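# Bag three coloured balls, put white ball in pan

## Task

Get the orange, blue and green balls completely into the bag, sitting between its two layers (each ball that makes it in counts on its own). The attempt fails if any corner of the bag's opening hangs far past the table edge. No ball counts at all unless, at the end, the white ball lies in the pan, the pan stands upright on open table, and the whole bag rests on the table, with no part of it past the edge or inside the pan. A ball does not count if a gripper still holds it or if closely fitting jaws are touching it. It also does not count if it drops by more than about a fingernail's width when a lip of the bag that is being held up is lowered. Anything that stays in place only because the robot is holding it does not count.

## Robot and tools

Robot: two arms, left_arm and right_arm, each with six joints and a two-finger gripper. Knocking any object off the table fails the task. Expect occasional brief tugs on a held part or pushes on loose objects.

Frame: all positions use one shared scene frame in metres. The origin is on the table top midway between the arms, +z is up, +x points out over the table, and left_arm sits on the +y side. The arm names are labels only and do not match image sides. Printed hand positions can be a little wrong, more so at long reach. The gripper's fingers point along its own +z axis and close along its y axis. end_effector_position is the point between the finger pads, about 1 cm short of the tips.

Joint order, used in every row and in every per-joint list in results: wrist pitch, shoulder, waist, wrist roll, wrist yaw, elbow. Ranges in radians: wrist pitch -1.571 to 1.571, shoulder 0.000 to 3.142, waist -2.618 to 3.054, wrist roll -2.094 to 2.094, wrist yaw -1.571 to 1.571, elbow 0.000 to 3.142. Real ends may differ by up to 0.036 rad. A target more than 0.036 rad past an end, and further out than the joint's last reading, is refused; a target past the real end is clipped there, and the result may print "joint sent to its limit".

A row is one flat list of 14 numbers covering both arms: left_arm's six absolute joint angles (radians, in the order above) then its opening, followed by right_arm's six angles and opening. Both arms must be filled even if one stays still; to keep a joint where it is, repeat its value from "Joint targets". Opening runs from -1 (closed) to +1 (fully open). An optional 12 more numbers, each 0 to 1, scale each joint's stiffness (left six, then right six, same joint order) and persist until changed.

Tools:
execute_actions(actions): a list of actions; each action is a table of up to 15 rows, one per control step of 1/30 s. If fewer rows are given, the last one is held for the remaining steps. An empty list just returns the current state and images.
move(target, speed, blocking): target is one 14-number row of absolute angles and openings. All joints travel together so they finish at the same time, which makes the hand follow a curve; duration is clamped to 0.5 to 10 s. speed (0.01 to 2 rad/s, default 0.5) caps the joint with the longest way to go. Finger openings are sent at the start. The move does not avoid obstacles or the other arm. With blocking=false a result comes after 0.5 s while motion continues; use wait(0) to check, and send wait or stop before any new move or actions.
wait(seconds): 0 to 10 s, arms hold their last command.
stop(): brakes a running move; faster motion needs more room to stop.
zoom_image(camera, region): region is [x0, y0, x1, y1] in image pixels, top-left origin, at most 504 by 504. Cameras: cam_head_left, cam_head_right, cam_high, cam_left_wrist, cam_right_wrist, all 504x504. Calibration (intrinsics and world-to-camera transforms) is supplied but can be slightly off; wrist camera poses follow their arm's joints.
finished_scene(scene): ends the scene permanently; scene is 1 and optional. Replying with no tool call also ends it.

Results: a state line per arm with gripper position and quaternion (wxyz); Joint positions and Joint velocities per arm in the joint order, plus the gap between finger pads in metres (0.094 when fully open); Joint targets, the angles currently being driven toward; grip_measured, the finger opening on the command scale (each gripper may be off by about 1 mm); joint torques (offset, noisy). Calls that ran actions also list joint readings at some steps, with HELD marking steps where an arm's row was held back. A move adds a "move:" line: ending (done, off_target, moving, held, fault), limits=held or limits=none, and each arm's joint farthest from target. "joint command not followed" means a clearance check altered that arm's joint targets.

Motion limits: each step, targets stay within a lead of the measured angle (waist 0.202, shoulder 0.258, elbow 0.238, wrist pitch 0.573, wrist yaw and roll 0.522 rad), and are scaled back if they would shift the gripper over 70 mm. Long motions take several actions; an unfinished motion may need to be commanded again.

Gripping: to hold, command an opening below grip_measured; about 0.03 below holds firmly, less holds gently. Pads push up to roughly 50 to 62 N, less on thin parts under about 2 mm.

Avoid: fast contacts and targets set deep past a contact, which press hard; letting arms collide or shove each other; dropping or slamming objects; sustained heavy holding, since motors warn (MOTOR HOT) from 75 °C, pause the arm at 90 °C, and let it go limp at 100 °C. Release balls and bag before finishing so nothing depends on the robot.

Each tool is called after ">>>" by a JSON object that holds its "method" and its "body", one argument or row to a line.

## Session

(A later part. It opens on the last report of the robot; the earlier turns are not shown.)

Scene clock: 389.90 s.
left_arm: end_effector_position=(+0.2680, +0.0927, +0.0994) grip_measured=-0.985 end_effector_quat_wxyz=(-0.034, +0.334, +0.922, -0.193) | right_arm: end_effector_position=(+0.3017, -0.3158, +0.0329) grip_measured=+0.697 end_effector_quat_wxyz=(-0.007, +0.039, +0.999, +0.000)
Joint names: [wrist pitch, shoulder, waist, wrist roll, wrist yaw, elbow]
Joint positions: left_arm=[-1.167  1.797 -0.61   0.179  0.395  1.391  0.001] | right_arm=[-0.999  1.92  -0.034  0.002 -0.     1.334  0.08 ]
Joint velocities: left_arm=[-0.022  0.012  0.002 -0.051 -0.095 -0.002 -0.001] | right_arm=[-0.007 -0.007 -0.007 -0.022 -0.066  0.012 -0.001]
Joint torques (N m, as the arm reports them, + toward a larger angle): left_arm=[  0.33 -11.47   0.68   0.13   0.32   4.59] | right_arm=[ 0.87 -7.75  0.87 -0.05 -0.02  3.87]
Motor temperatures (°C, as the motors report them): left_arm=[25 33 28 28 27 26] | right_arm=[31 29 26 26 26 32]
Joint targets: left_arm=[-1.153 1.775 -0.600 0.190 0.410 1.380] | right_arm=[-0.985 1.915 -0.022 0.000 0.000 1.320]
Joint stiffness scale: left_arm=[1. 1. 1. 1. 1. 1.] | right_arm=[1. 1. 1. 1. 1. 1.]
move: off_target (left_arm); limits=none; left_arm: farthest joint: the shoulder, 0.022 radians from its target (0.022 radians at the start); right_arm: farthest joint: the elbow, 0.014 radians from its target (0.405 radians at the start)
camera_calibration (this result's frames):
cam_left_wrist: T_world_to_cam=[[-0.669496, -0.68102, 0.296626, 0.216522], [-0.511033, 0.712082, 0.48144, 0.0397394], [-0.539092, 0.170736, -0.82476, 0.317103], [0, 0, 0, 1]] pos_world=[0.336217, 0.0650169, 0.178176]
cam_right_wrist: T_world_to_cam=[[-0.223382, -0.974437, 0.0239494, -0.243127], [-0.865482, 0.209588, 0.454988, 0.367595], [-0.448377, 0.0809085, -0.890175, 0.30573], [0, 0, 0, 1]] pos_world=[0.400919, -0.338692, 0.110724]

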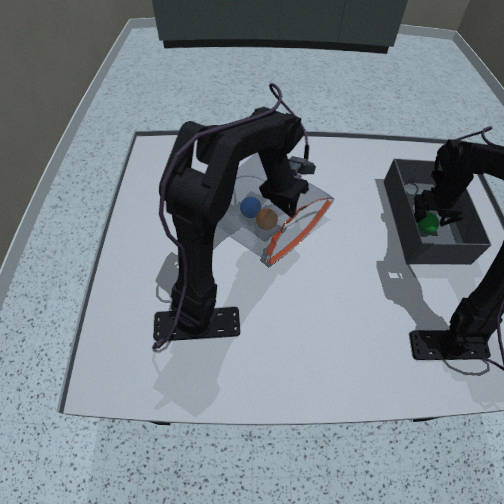

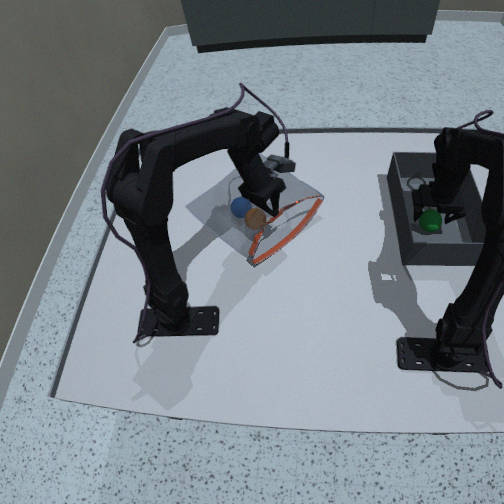

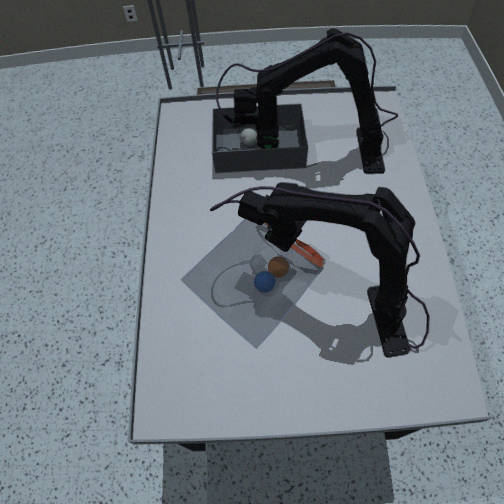

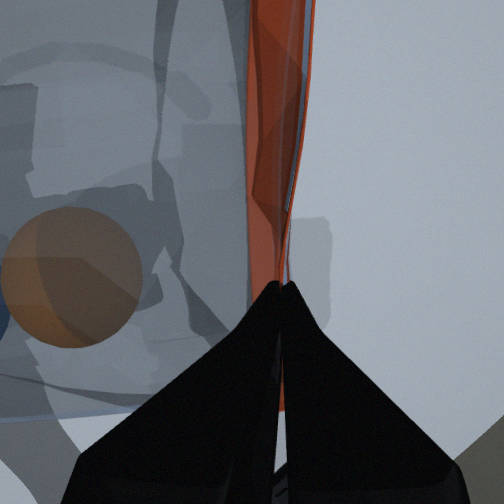

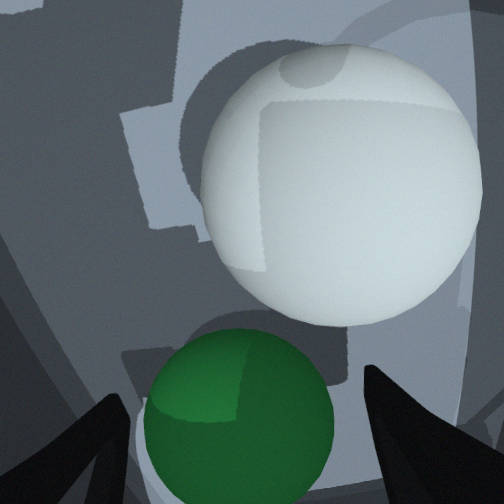

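>>> {"method": "execute_actions", "body": {
  "actions": [
    [[-1.153,1.775,-0.60,0.19,0.41,1.38,-1, -0.985,1.915,-0.03,0,0,1.32,0.3]],
    [[-1.153,1.775,-0.60,0.19,0.41,1.38,-1, -0.985,1.915,-0.03,0,0,1.32,0.1]]
  ]
}}

>>> {"method": "move", "body": {
  "target": [-1.153,1.775,-0.60,0.19,0.41,1.38,-1, -1.45,1.72,-0.03,0,0,1.72,0.1],
  "speed": 0.45
}}

>>> {"method": "move", "body": {
  "target": [-1.153,1.775,-0.60,0.19,0.41,1.38,-1, -1.3,1.45,0.45,0,0,1.4,0.1],
  "speed": 0.6
}}

>>> {"method": "move", "body": {
  "target": [-1.153,1.775,-0.60,0.19,0.41,1.38,-1, 0.3,1.3,0.90,0,0,0.5,0.1],
  "speed": 1.0
}}

>>> {"method": "move", "body": {
  "target": [-1.153,1.775,-0.60,0.19,0.41,1.38,-1, 1.40,1.874,0.90,0,0,0.28,0.1],
  "speed": 0.8
}}

>>> {"method": "move", "body": {
  "target": [-1.153,1.775,-0.60,0.19,0.41,1.38,-1, 1.325,2.085,0.90,0,0,0.596,0.1],
  "speed": 0.2
}}

Scene clock: 399.77 s.
left_arm: end_effector_position=(+0.2680, +0.0927, +0.0994) grip_measured=-0.985 end_effector_quat_wxyz=(-0.034, +0.334, +0.922, -0.193) | right_arm: end_effector_position=(+0.3020, -0.3158, +0.0329) grip_measured=+0.109 end_effector_quat_wxyz=(-0.006, +0.039, +0.999, +0.000)
Joint names: [wrist pitch, shoulder, waist, wrist roll, wrist yaw, elbow]
Joint positions: left_arm=[-1.167  1.797 -0.61   0.179  0.395  1.391  0.001] | right_arm=[-0.998  1.92  -0.034  0.002 -0.     1.334  0.052]
Joint velocities: left_arm=[-0.022  0.007 -0.002 -0.066 -0.007  0.022 -0.   ] | right_arm=[-0.037 -0.012  0.002  0.007 -0.007 -0.022  0.001]
Joint torques (N m, as the arm reports them, + toward a larger angle): left_arm=[  0.32 -11.46   0.66   0.11   0.33   4.59] | right_arm=[ 0.88 -7.76  0.32 -0.05 -0.01  3.88]
Motor temperatures (°C, as the motors report them): left_arm=[25 33 28 28 27 26] | right_arm=[30 29 26 26 26 31]
Joint targets: left_arm=[-1.153 1.775 -0.600 0.190 0.410 1.380] | right_arm=[-0.985 1.915 -0.030 0.000 -0.000 1.320]
Joint stiffness scale: left_arm=[1. 1. 1. 1. 1. 1.] | right_arm=[1. 1. 1. 1. 1. 1.]
Step readings (joint positions; steps 1 to 15: 1st action; 16 to 30: 2nd action):
0: left_arm=[-1.167 1.797 -0.610 0.179 0.395 1.391] | right_arm=[-0.999 1.920 -0.034 0.002 -0.000 1.334]
1: left_arm=[-1.167 1.797 -0.610 0.179 0.395 1.391] | right_arm=[-0.999 1.920 -0.034 0.002 -0.000 1.334]
2: left_arm=[-1.167 1.797 -0.610 0.179 0.395 1.391] | right_arm=[-0.999 1.920 -0.034 0.002 -0.000 1.334]
4: left_arm=[-1.167 1.797 -0.610 0.179 0.395 1.391] | right_arm=[-0.999 1.920 -0.034 0.002 -0.000 1.334]
8: left_arm=[-1.167 1.797 -0.610 0.179 0.395 1.391] | right_arm=[-0.999 1.920 -0.034 0.002 -0.000 1.334]
15: left_arm=[-1.167 1.797 -0.610 0.179 0.395 1.391] | right_arm=[-0.999 1.920 -0.034 0.002 -0.000 1.334]
16: left_arm=[-1.167 1.797 -0.610 0.179 0.395 1.391] | right_arm=[-0.999 1.920 -0.034 0.002 -0.000 1.334]
17: left_arm=[-1.167 1.797 -0.610 0.179 0.395 1.391] | right_arm=[-0.999 1.920 -0.034 0.002 -0.000 1.334]
19: left_arm=[-1.167 1.797 -0.610 0.179 0.395 1.391] | right_arm=[-0.999 1.920 -0.034 0.002 -0.000 1.334]
23: left_arm=[-1.167 1.797 -0.610 0.179 0.395 1.391] | right_arm=[-0.998 1.920 -0.034 0.002 -0.000 1.334]
30: Joint positions above
camera_calibration (this result's frames):
cam_left_wrist: T_world_to_cam=[[-0.669496, -0.68102, 0.296626, 0.216522], [-0.511033, 0.712082, 0.48144, 0.0397394], [-0.539092, 0.170736, -0.82476, 0.317103], [0, 0, 0, 1]] pos_world=[0.336217, 0.0650169, 0.178176]
cam_right_wrist: T_world_to_cam=[[-0.22341, -0.974435, 0.0237784, -0.24307], [-0.866, 0.209627, 0.453982, 0.368049], [-0.447361, 0.0808318, -0.890693, 0.305541], [0, 0, 0, 1]] pos_world=[0.401114, -0.338707, 0.110836]

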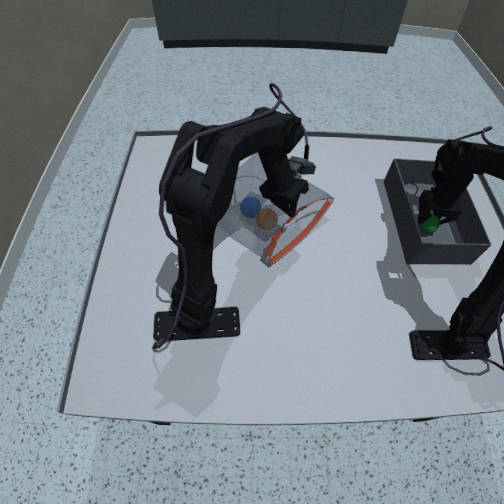

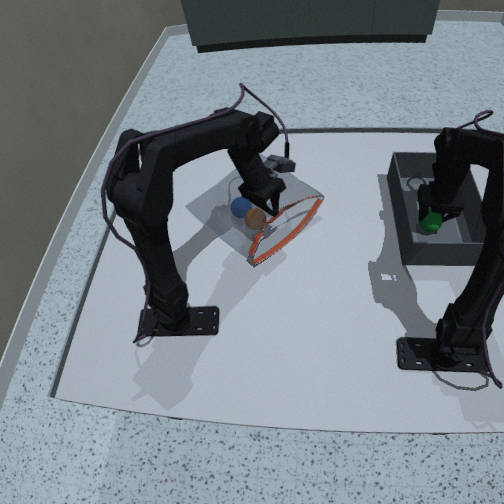

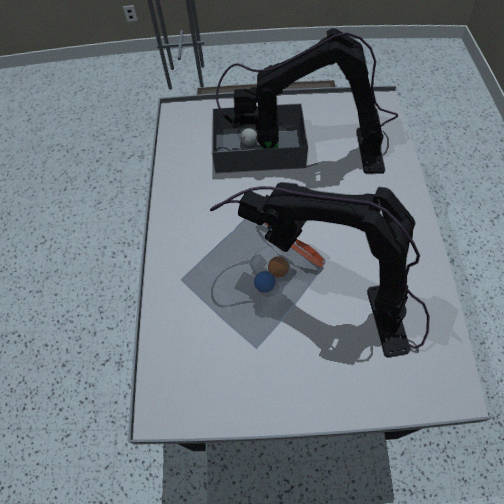

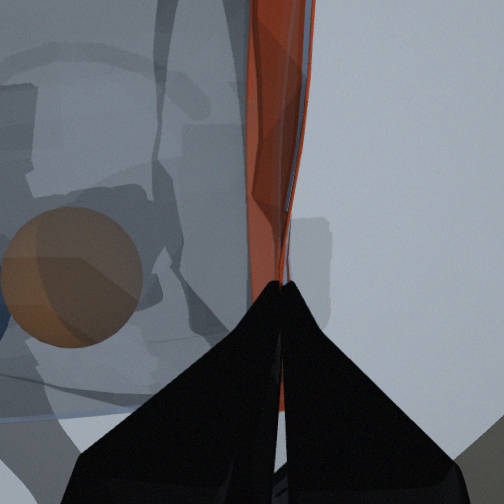

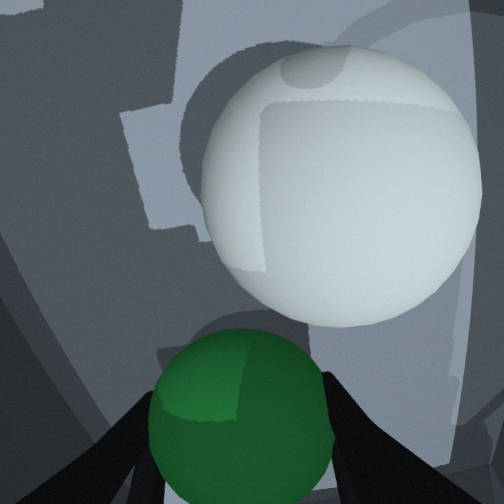

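Scene clock: 401.50 s.
left_arm: end_effector_position=(+0.2680, +0.0927, +0.0994) grip_measured=-0.985 end_effector_quat_wxyz=(-0.034, +0.334, +0.922, -0.193) | right_arm: end_effector_position=(+0.2879, -0.3147, +0.1800) grip_measured=+0.109 end_effector_quat_wxyz=(+0.040, +0.039, +0.998, -0.001)
Joint names: [wrist pitch, shoulder, waist, wrist roll, wrist yaw, elbow]
Joint positions: left_arm=[-1.167  1.797 -0.61   0.179  0.395  1.391  0.001] | right_arm=[-1.443  1.733 -0.034  0.002 -0.     1.686  0.052]
Joint velocities: left_arm=[ 0.007 -0.002 -0.007 -0.022 -0.066 -0.002  0.001] | right_arm=[-0.066 -0.002 -0.017 -0.051 -0.007  0.002  0.   ]
Joint torques (N m, as the arm reports them, + toward a larger angle): left_arm=[  0.32 -11.45   0.65   0.12   0.33   4.57] | right_arm=[ 0.85 -7.11  0.32 -0.05 -0.02  7.11]
Motor temperatures (°C, as the motors report them): left_arm=[25 33 28 28 27 26] | right_arm=[30 29 26 26 26 31]
Joint targets: left_arm=[-1.153 1.775 -0.600 0.190 0.410 1.380] | right_arm=[-1.450 1.720 -0.030 0.000 0.000 1.720]
Joint stiffness scale: left_arm=[1. 1. 1. 1. 1. 1.] | right_arm=[1. 1. 1. 1. 1. 1.]
move: off_target (left_arm, right_arm); limits=none; left_arm: farthest joint: the shoulder, 0.022 radians from its target (0.022 radians at the start); right_arm: farthest joint: the elbow, 0.034 radians from its target (0.386 radians at the start)
camera_calibration (this result's frames):
cam_left_wrist: T_world_to_cam=[[-0.669439, -0.680922, 0.296978, 0.216397], [-0.510943, 0.712241, 0.4813, 0.0397249], [-0.539248, 0.170462, -0.824715, 0.31718], [0, 0, 0, 1]] pos_world=[0.336201, 0.0649886, 0.178198]
cam_right_wrist: T_world_to_cam=[[-0.224976, -0.974316, 0.00966903, -0.245643], [-0.904562, 0.212537, 0.369588, 0.316123], [-0.36215, 0.074402, -0.929145, 0.410515], [0, 0, 0, 1]] pos_world=[0.379358, -0.337065, 0.266968]

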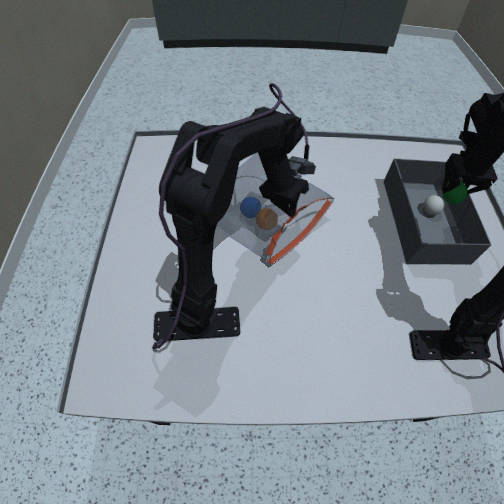

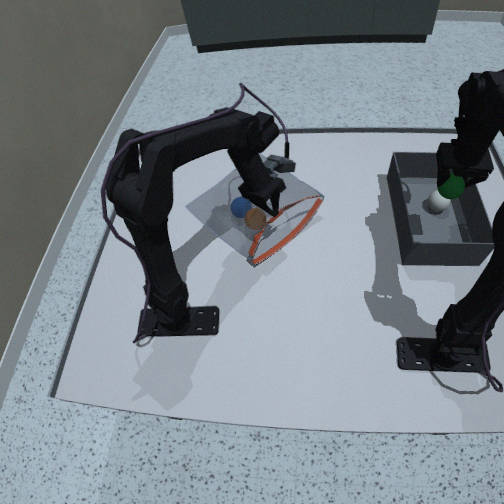

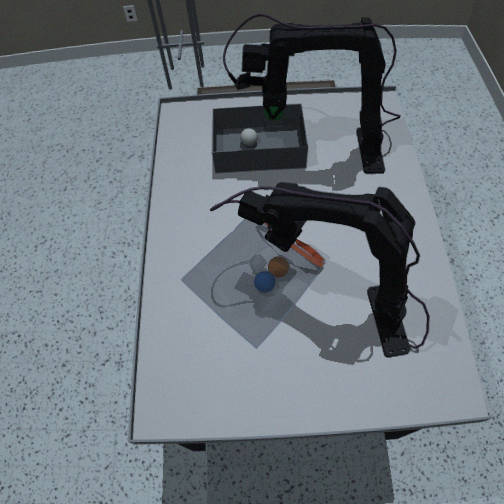

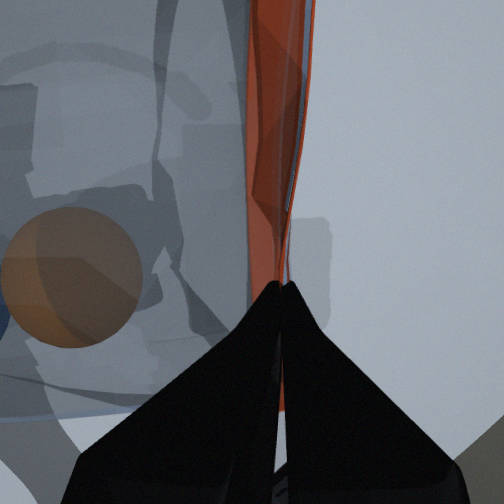

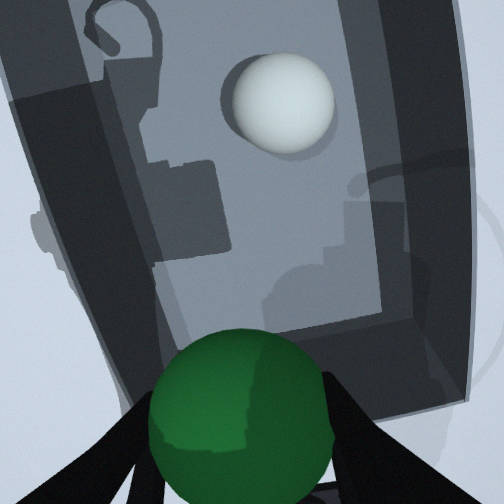

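Scene clock: 403.00 s.
left_arm: end_effector_position=(+0.2680, +0.0927, +0.0994) grip_measured=-0.985 end_effector_quat_wxyz=(-0.034, +0.334, +0.922, -0.193) | right_arm: end_effector_position=(+0.2260, -0.1758, +0.1850) grip_measured=+0.109 end_effector_quat_wxyz=(+0.099, -0.198, +0.975, +0.021)
Joint names: [wrist pitch, shoulder, waist, wrist roll, wrist yaw, elbow]
Joint positions: left_arm=[-1.167  1.797 -0.61   0.179  0.395  1.391  0.001] | right_arm=[-1.316  1.47   0.444  0.002 -0.001  1.418  0.052]
Joint velocities: left_arm=[ 0.007 -0.012 -0.002 -0.007 -0.022 -0.017 -0.   ] | right_arm=[-0.007 -0.002  0.002  0.022 -0.022  0.007 -0.001]
Joint torques (N m, as the arm reports them, + toward a larger angle): left_arm=[  0.31 -11.45   0.64   0.12   0.33   4.58] | right_arm=[ 1.35 -5.77  0.46 -0.05 -0.01  4.  ]
Motor temperatures (°C, as the motors report them): left_arm=[25 33 28 28 27 26] | right_arm=[30 29 26 26 26 31]
Joint targets: left_arm=[-1.153 1.775 -0.600 0.190 0.410 1.380] | right_arm=[-1.300 1.450 0.450 -0.000 -0.000 1.400]
Joint stiffness scale: left_arm=[1. 1. 1. 1. 1. 1.] | right_arm=[1. 1. 1. 1. 1. 1.]
move: off_target (left_arm); limits=none; left_arm: farthest joint: the shoulder, 0.022 radians from its target (0.022 radians at the start); right_arm: farthest joint: the shoulder, 0.020 radians from its target (0.283 radians at the start)
camera_calibration (this result's frames):
cam_left_wrist: T_world_to_cam=[[-0.669496, -0.68102, 0.296626, 0.216522], [-0.511033, 0.712082, 0.48144, 0.0397394], [-0.539092, 0.170736, -0.82476, 0.317103], [0, 0, 0, 1]] pos_world=[0.336217, 0.0650169, 0.178176]
cam_right_wrist: T_world_to_cam=[[0.248513, -0.968582, -0.00947432, -0.22671], [-0.935865, -0.242618, 0.255527, 0.176868], [-0.249797, -0.054635, -0.966756, 0.341327], [0, 0, 0, 1]] pos_world=[0.307127, -0.158027, 0.282638]

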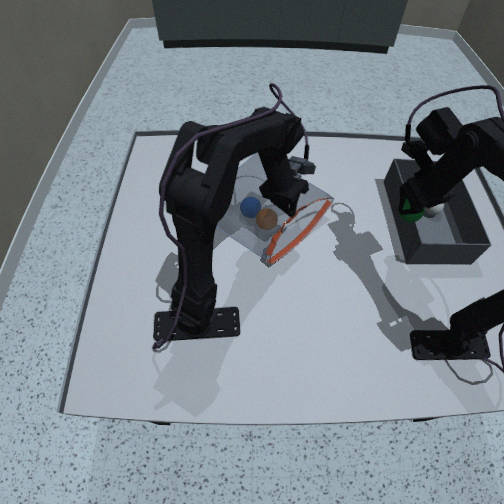

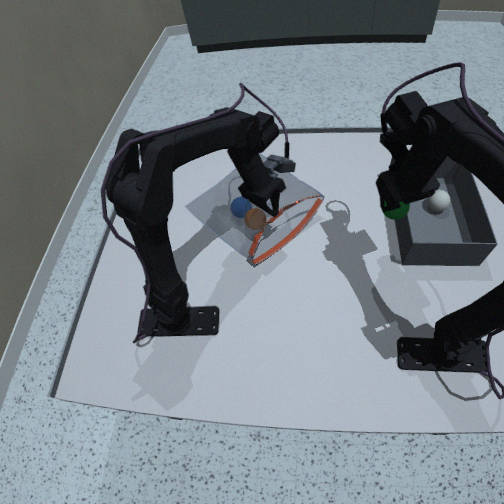

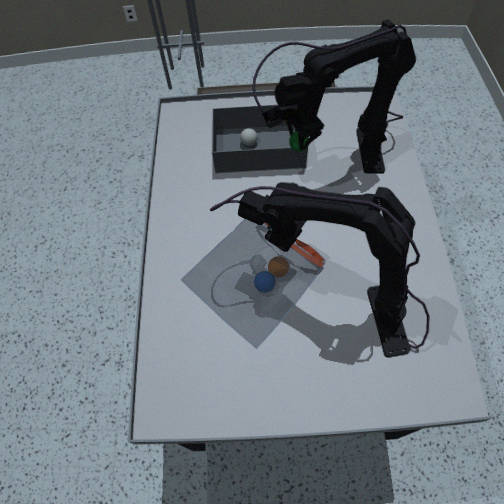

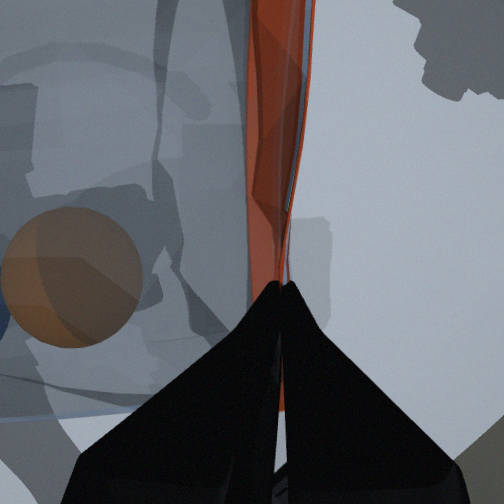

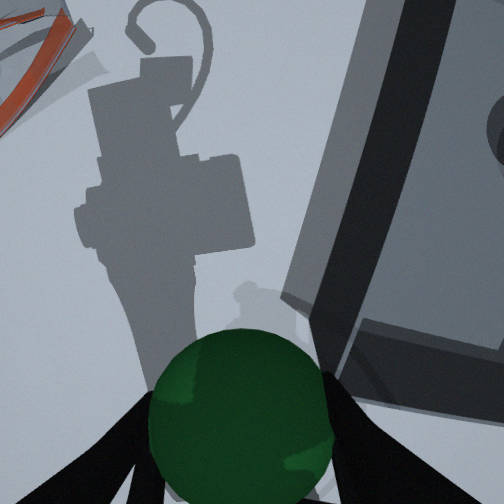

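Scene clock: 405.53 s.
left_arm: end_effector_position=(+0.2680, +0.0927, +0.0994) grip_measured=-0.985 end_effector_quat_wxyz=(-0.034, +0.334, +0.922, -0.193) | right_arm: end_effector_position=(+0.2105, -0.0038, +0.1131) grip_measured=+0.109 end_effector_quat_wxyz=(+0.453, -0.356, +0.791, +0.205)
Joint names: [wrist pitch, shoulder, waist, wrist roll, wrist yaw, elbow]
Joint positions: left_arm=[-1.167  1.797 -0.61   0.179  0.395  1.391  0.001] | right_arm=[ 0.279  1.321  0.889  0.002 -0.001  0.513  0.052]
Joint velocities: left_arm=[-0.037 -0.007 -0.002 -0.007  0.022  0.002 -0.   ] | right_arm=[-0.007 -0.007  0.002  0.037 -0.022 -0.007  0.002]
Joint torques (N m, as the arm reports them, + toward a larger angle): left_arm=[  0.33 -11.43   0.68   0.12   0.33   4.58] | right_arm=[ 2.6  -5.08  0.79 -0.05  0.    4.67]
Motor temperatures (°C, as the motors report them): left_arm=[25 33 28 28 27 26] | right_arm=[30 29 26 26 26 31]
Joint targets: left_arm=[-1.153 1.775 -0.600 0.190 0.410 1.380] | right_arm=[0.300 1.300 0.900 -0.000 -0.000 0.500]
Joint stiffness scale: left_arm=[1. 1. 1. 1. 1. 1.] | right_arm=[1. 1. 1. 1. 1. 1.]
move: off_target (left_arm, right_arm); limits=none; left_arm: farthest joint: the shoulder, 0.022 radians from its target (0.022 radians at the start); right_arm: farthest joint: the shoulder, 0.021 radians from its target (0.170 radians at the start)
camera_calibration (this result's frames):
cam_left_wrist: T_world_to_cam=[[-0.669496, -0.68102, 0.296626, 0.216522], [-0.511033, 0.712082, 0.48144, 0.0397394], [-0.539092, 0.170736, -0.82476, 0.317103], [0, 0, 0, 1]] pos_world=[0.336217, 0.0650169, 0.178176]
cam_right_wrist: T_world_to_cam=[[0.679168, -0.724337, -0.118607, -0.134292], [-0.65612, -0.526709, -0.540449, 0.252574], [0.328996, 0.444876, -0.832975, 0.142269], [0, 0, 0, 1]] pos_world=[0.21012, -0.0275319, 0.239082]

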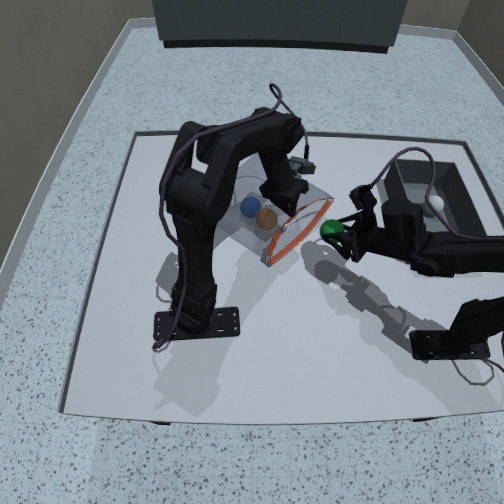

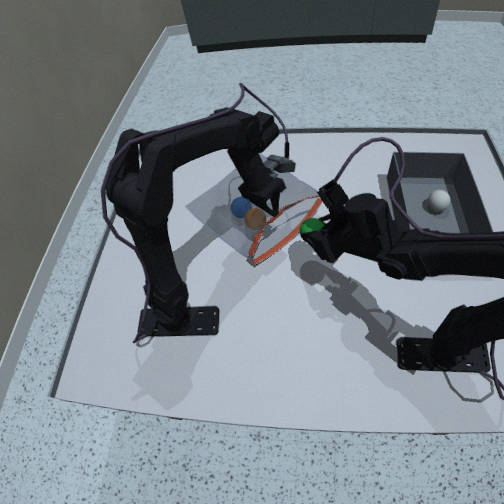

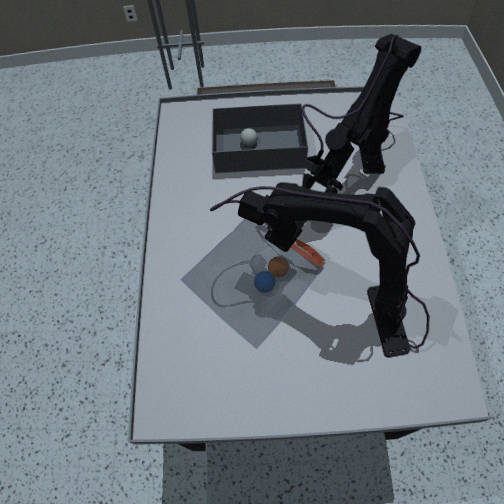

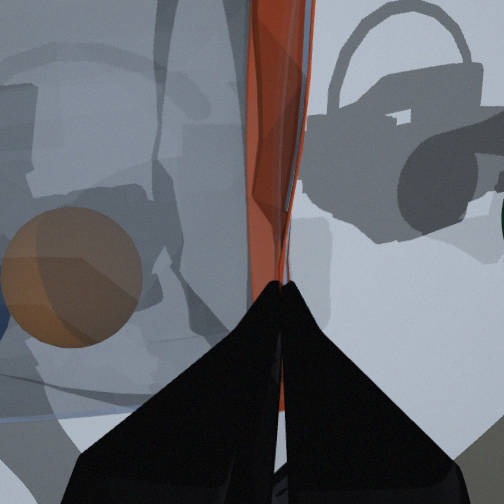

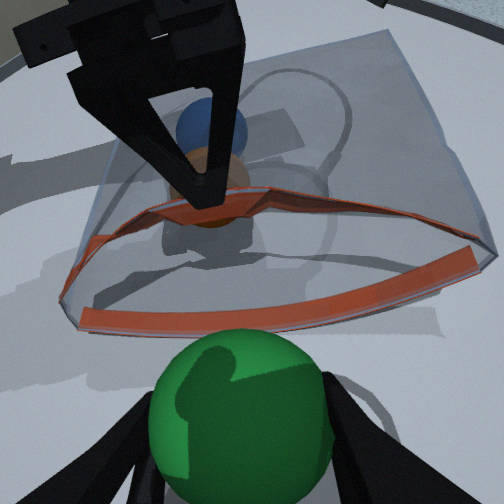

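Scene clock: 407.80 s.
left_arm: end_effector_position=(+0.2680, +0.0927, +0.0994) grip_measured=-0.985 end_effector_quat_wxyz=(-0.034, +0.334, +0.922, -0.193) | right_arm: end_effector_position=(+0.2240, +0.0115, +0.0788) grip_measured=+0.109 end_effector_quat_wxyz=(+0.580, -0.317, +0.703, +0.263)
Joint names: [wrist pitch, shoulder, waist, wrist roll, wrist yaw, elbow]
Joint positions: left_arm=[-1.167  1.797 -0.61   0.179  0.395  1.391  0.001] | right_arm=[ 1.38   1.871  0.889  0.002 -0.001  0.301  0.052]
Joint velocities: left_arm=[-0.037 -0.007  0.017 -0.037 -0.037 -0.002 -0.   ] | right_arm=[ 0.066 -0.012 -0.007  0.022  0.007  0.022  0.   ]
Joint torques (N m, as the arm reports them, + toward a larger angle): left_arm=[  0.32 -11.43   0.65   0.11   0.33   4.6 ] | right_arm=[ 2.74 -4.89  0.8  -0.06 -0.01  1.56]
Motor temperatures (°C, as the motors report them): left_arm=[25 33 28 28 27 26] | right_arm=[31 29 26 26 26 31]
Joint targets: left_arm=[-1.153 1.775 -0.600 0.190 0.410 1.380] | right_arm=[1.400 1.874 0.900 0.000 0.000 0.280]
Joint stiffness scale: left_arm=[1. 1. 1. 1. 1. 1.] | right_arm=[1. 1. 1. 1. 1. 1.]
move: off_target (left_arm, right_arm); limits=none; left_arm: farthest joint: the shoulder, 0.022 radians from its target (0.022 radians at the start); right_arm: farthest joint: the elbow, 0.021 radians from its target (0.233 radians at the start)
camera_calibration (this result's frames):
cam_left_wrist: T_world_to_cam=[[-0.669496, -0.68102, 0.296626, 0.216522], [-0.511033, 0.712082, 0.48144, 0.0397394], [-0.539092, 0.170736, -0.82476, 0.317103], [0, 0, 0, 1]] pos_world=[0.336217, 0.0650169, 0.178176]
cam_right_wrist: T_world_to_cam=[[0.708771, -0.690783, -0.143044, -0.14155], [-0.50613, -0.356707, -0.785234, 0.234605], [0.491402, 0.62895, -0.60245, 0.0457791], [0, 0, 0, 1]] pos_world=[0.196571, -0.0428879, 0.191552]

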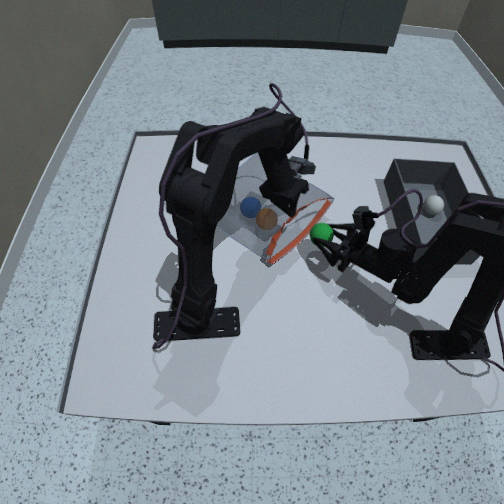

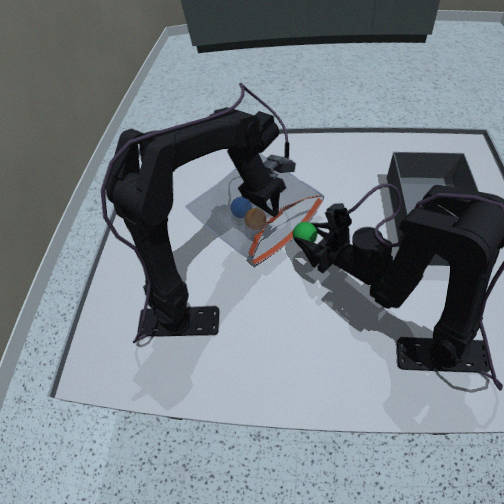

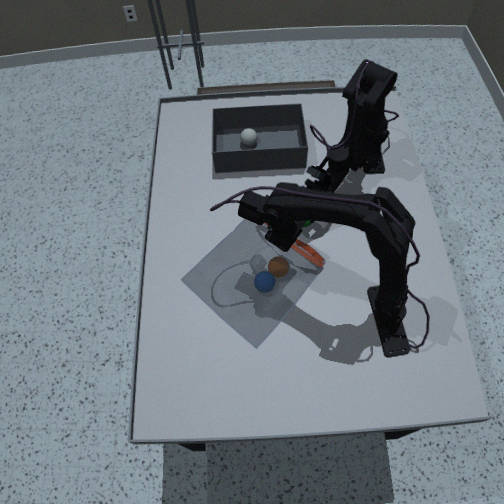

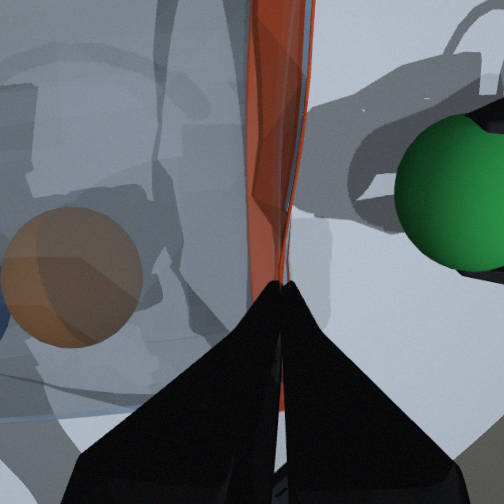

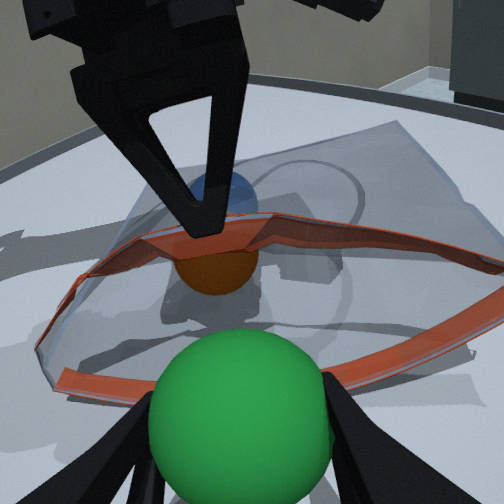

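Scene clock: 409.63 s.
left_arm: end_effector_position=(+0.2680, +0.0927, +0.0994) grip_measured=-0.985 end_effector_quat_wxyz=(-0.034, +0.334, +0.922, -0.193) | right_arm: end_effector_position=(+0.2656, +0.0587, +0.0591) grip_measured=+0.109 end_effector_quat_wxyz=(+0.579, -0.317, +0.704, +0.262)
Joint names: [wrist pitch, shoulder, waist, wrist roll, wrist yaw, elbow]
Joint positions: left_arm=[-1.167  1.797 -0.61   0.179  0.395  1.391  0.001] | right_arm=[ 1.327  2.082  0.889  0.002 -0.001  0.561  0.052]
Joint velocities: left_arm=[ 0.037 -0.007  0.002 -0.081  0.022 -0.002  0.001] | right_arm=[-0.022 -0.012 -0.012  0.066  0.022  0.002  0.   ]
Joint torques (N m, as the arm reports them, + toward a larger angle): left_arm=[  0.33 -11.46   0.63   0.12   0.32   4.62] | right_arm=[ 2.52 -6.63  0.8  -0.05  0.    5.27]
Motor temperatures (°C, as the motors report them): left_arm=[25 33 28 28 27 26] | right_arm=[31 29 26 26 26 31]
Joint targets: left_arm=[-1.153 1.775 -0.600 0.190 0.410 1.380] | right_arm=[1.325 2.085 0.900 0.000 -0.000 0.596]
Joint stiffness scale: left_arm=[1. 1. 1. 1. 1. 1.] | right_arm=[1. 1. 1. 1. 1. 1.]
move: off_target (left_arm, right_arm); limits=none; left_arm: farthest joint: the shoulder, 0.022 radians from its target (0.022 radians at the start); right_arm: farthest joint: the elbow, 0.035 radians from its target (0.295 radians at the start)
camera_calibration (this result's frames):
cam_left_wrist: T_world_to_cam=[[-0.669439, -0.680922, 0.296978, 0.216397], [-0.510943, 0.712241, 0.4813, 0.0397249], [-0.539248, 0.170462, -0.824715, 0.31718], [0, 0, 0, 1]] pos_world=[0.336201, 0.0649886, 0.178198]
cam_right_wrist: T_world_to_cam=[[0.708411, -0.691192, -0.142856, -0.141163], [-0.508109, -0.35895, -0.782931, 0.25762], [0.489877, 0.627222, -0.605485, -0.0155399], [0, 0, 0, 1]] pos_world=[0.238513, 0.00464925, 0.172124]

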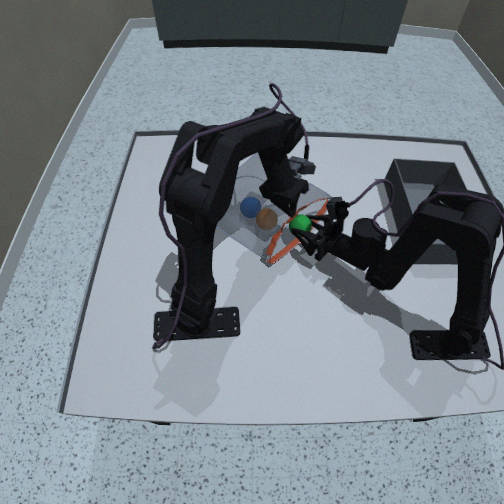

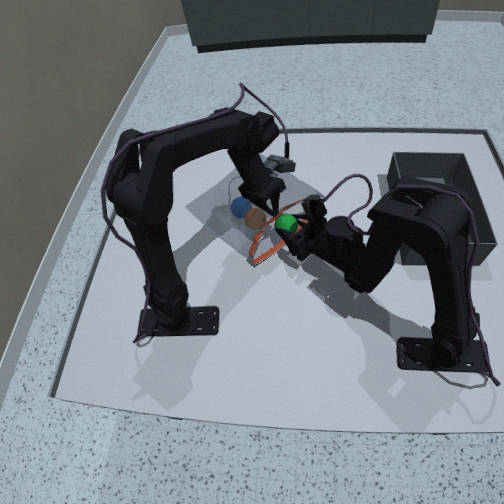

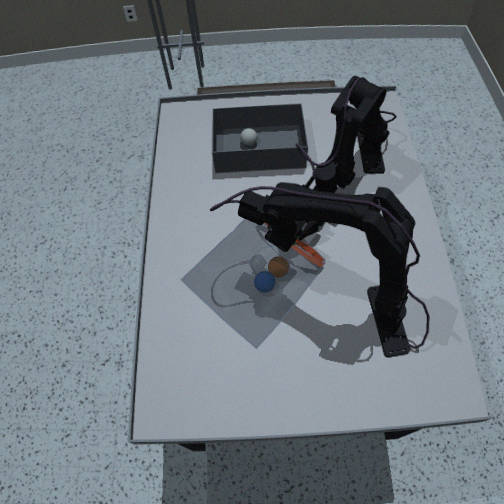

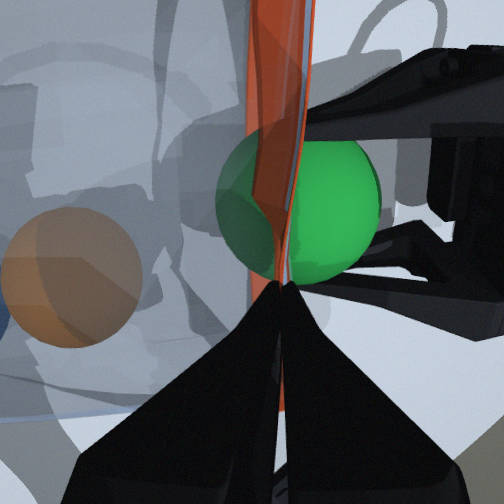

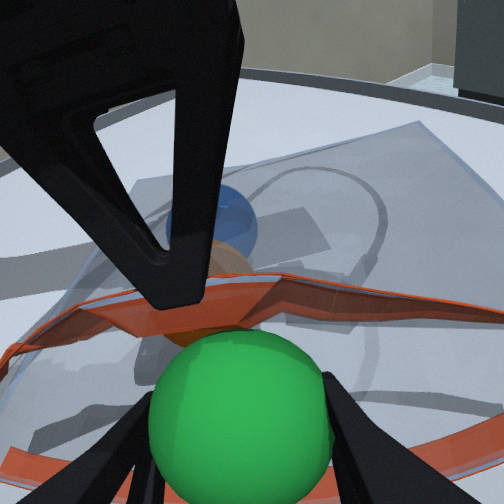

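>>> {"method": "move", "body": {
  "target": [-1.153,1.775,-0.60,0.19,0.41,1.38,-1,1.355,2.189,0.90,0,0,0.667,0.1],
  "speed": 0.12
}}

Scene clock: 421.57 s.
left_arm: end_effector_position=(+0.2680, +0.0927, +0.0994) grip_measured=-0.985 end_effector_quat_wxyz=(-0.034, +0.334, +0.922, -0.193) | right_arm: end_effector_position=(+0.2746, +0.0690, +0.0353) grip_measured=+0.109 end_effector_quat_wxyz=(+0.569, -0.321, +0.712, +0.258)
Joint names: [wrist pitch, shoulder, waist, wrist roll, wrist yaw, elbow]
Joint positions: left_arm=[-1.167  1.797 -0.61   0.179  0.395  1.391  0.001] | right_arm=[ 1.334  2.187  0.889  0.002 -0.001  0.632  0.052]
Joint velocities: left_arm=[ 0.007  0.007 -0.017  0.022 -0.037 -0.017  0.   ] | right_arm=[-0.066 -0.007 -0.012 -0.007 -0.081 -0.012 -0.   ]
Joint torques (N m, as the arm reports them, + toward a larger angle): left_arm=[  0.32 -11.42   0.66   0.11   0.33   4.53] | right_arm=[ 2.74 -7.24  0.79 -0.05 -0.01  5.15]
Motor temperatures (°C, as the motors report them): left_arm=[25 33 28 28 27 26] | right_arm=[33 29 26 26 26 31]
Joint targets: left_arm=[-1.153 1.775 -0.600 0.190 0.410 1.380] | right_arm=[1.355 2.189 0.900 -0.000 -0.000 0.667]
Joint stiffness scale: left_arm=[1. 1. 1. 1. 1. 1.] | right_arm=[1. 1. 1. 1. 1. 1.]
move: off_target (left_arm, right_arm); limits=none; left_arm: farthest joint: the shoulder, 0.022 radians from its target (0.022 radians at the start); right_arm: farthest joint: the elbow, 0.035 radians from its target (0.106 radians at the start)
camera_calibration (this result's frames):
cam_left_wrist: T_world_to_cam=[[-0.669496, -0.68102, 0.296626, 0.216522], [-0.511033, 0.712082, 0.48144, 0.0397394], [-0.539092, 0.170736, -0.82476, 0.317103], [0, 0, 0, 1]] pos_world=[0.336217, 0.0650169, 0.178176]
cam_right_wrist: T_world_to_cam=[[0.705863, -0.69408, -0.141459, -0.143035], [-0.52199, -0.374683, -0.76625, 0.251561], [0.478836, 0.614708, -0.626777, -0.0361478], [0, 0, 0, 1]] pos_world=[0.249584, 0.0171979, 0.149868]

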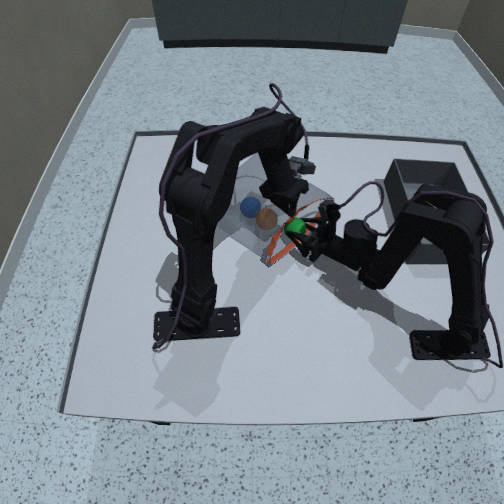

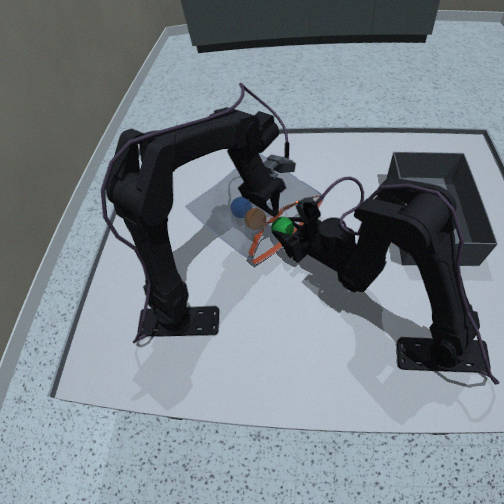

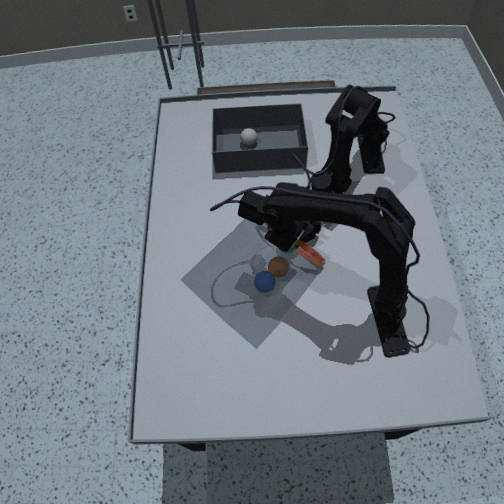

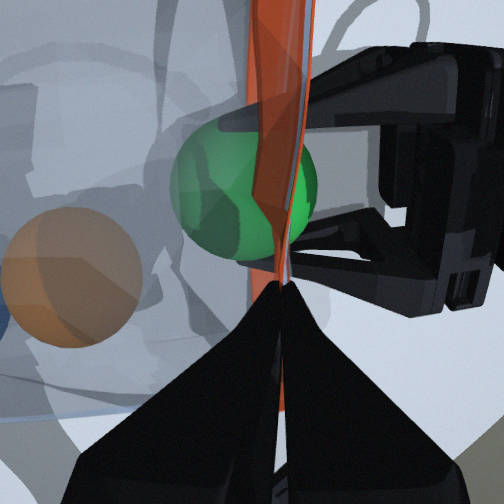

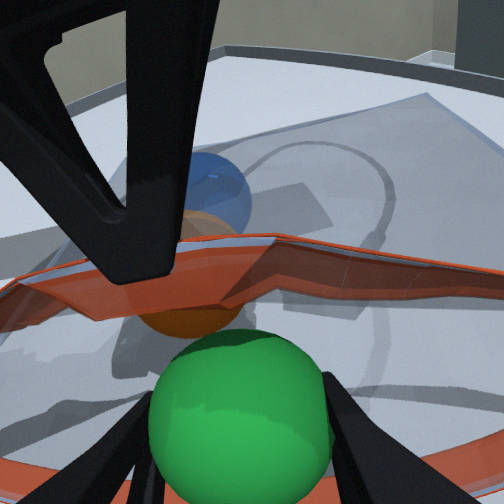

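>>> {"method": "move", "body": {
  "target": [-1.153,1.775,-0.60,0.19,0.41,1.38,-1,1.235,2.265,0.90,0,0,0.855,0.08],
  "speed": 0.12
}}

Scene clock: 427.13 s.
left_arm: end_effector_position=(+0.2681, +0.0928, +0.0994) grip_measured=-0.985 end_effector_quat_wxyz=(-0.034, +0.334, +0.922, -0.193) | right_arm: end_effector_position=(+0.3033, +0.1015, +0.0355) grip_measured=+0.090 end_effector_quat_wxyz=(+0.574, -0.319, +0.708, +0.260)
Joint names: [wrist pitch, shoulder, waist, wrist roll, wrist yaw, elbow]
Joint positions: left_arm=[-1.167  1.797 -0.61   0.179  0.394  1.391  0.001] | right_arm=[ 1.238  2.263  0.889  0.002 -0.001  0.819  0.051]
Joint velocities: left_arm=[-0.066  0.017  0.002  0.037 -0.022  0.012  0.   ] | right_arm=[-0.051 -0.007  0.007 -0.022 -0.037  0.002 -0.001]
Joint torques (N m, as the arm reports them, + toward a larger angle): left_arm=[  0.33 -11.43   0.65   0.12   0.33   4.56] | right_arm=[ 2.49 -8.2   0.8  -0.05 -0.01  5.7 ]
Motor temperatures (°C, as the motors report them): left_arm=[25 33 28 28 27 26] | right_arm=[33 29 26 26 26 31]
Joint targets: left_arm=[-1.153 1.775 -0.600 0.190 0.410 1.380] | right_arm=[1.235 2.265 0.900 0.000 -0.000 0.855]
Joint stiffness scale: left_arm=[1. 1. 1. 1. 1. 1.] | right_arm=[1. 1. 1. 1. 1. 1.]
move: off_target (left_arm, right_arm); limits=none; left_arm: farthest joint: the shoulder, 0.022 radians from its target (0.022 radians at the start); right_arm: farthest joint: the elbow, 0.036 radians from its target (0.223 radians at the start)
camera_calibration (this result's frames):
cam_left_wrist: T_world_to_cam=[[-0.669553, -0.681117, 0.296274, 0.216647], [-0.511123, 0.711923, 0.48158, 0.039754], [-0.538937, 0.17101, -0.824805, 0.317026], [0, 0, 0, 1]] pos_world=[0.336233, 0.0650453, 0.178153]
cam_right_wrist: T_world_to_cam=[[0.707295, -0.692456, -0.142259, -0.141264], [-0.514206, -0.365861, -0.775718, 0.275925], [0.485104, 0.621812, -0.614837, -0.0728118], [0, 0, 0, 1]] pos_world=[0.277119, 0.0484063, 0.149176]

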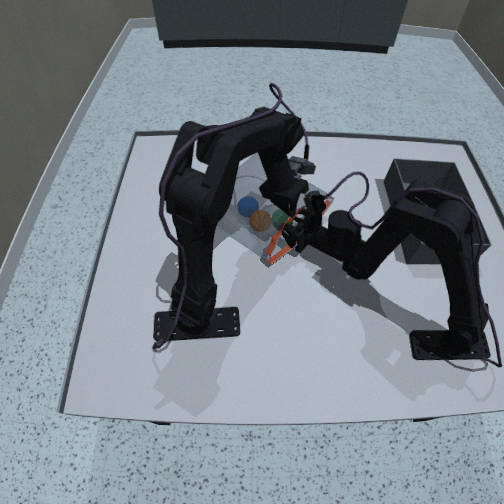

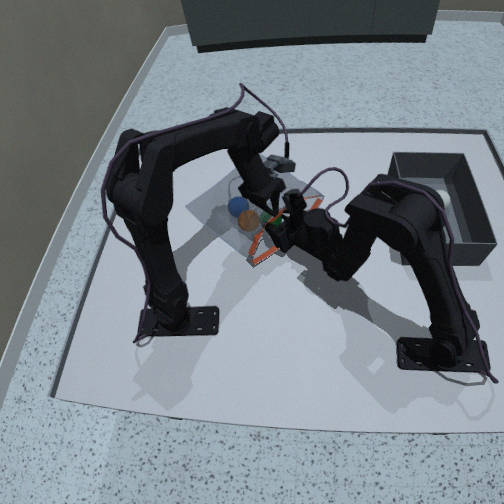

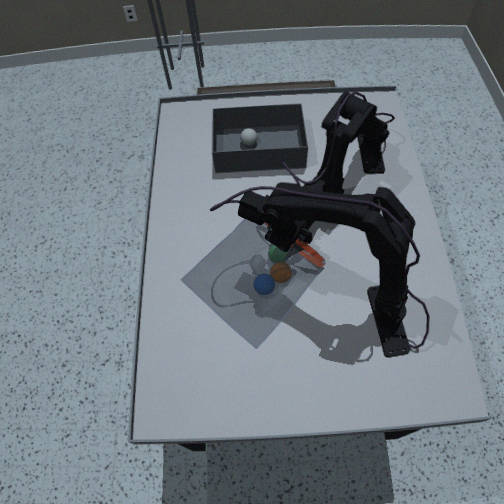

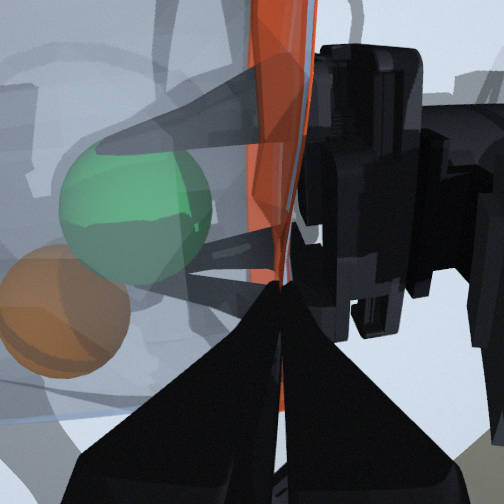

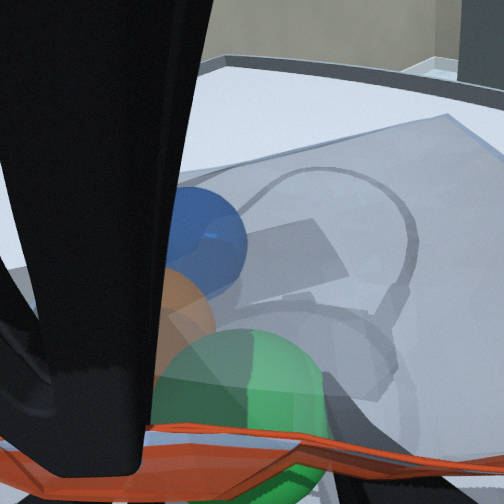

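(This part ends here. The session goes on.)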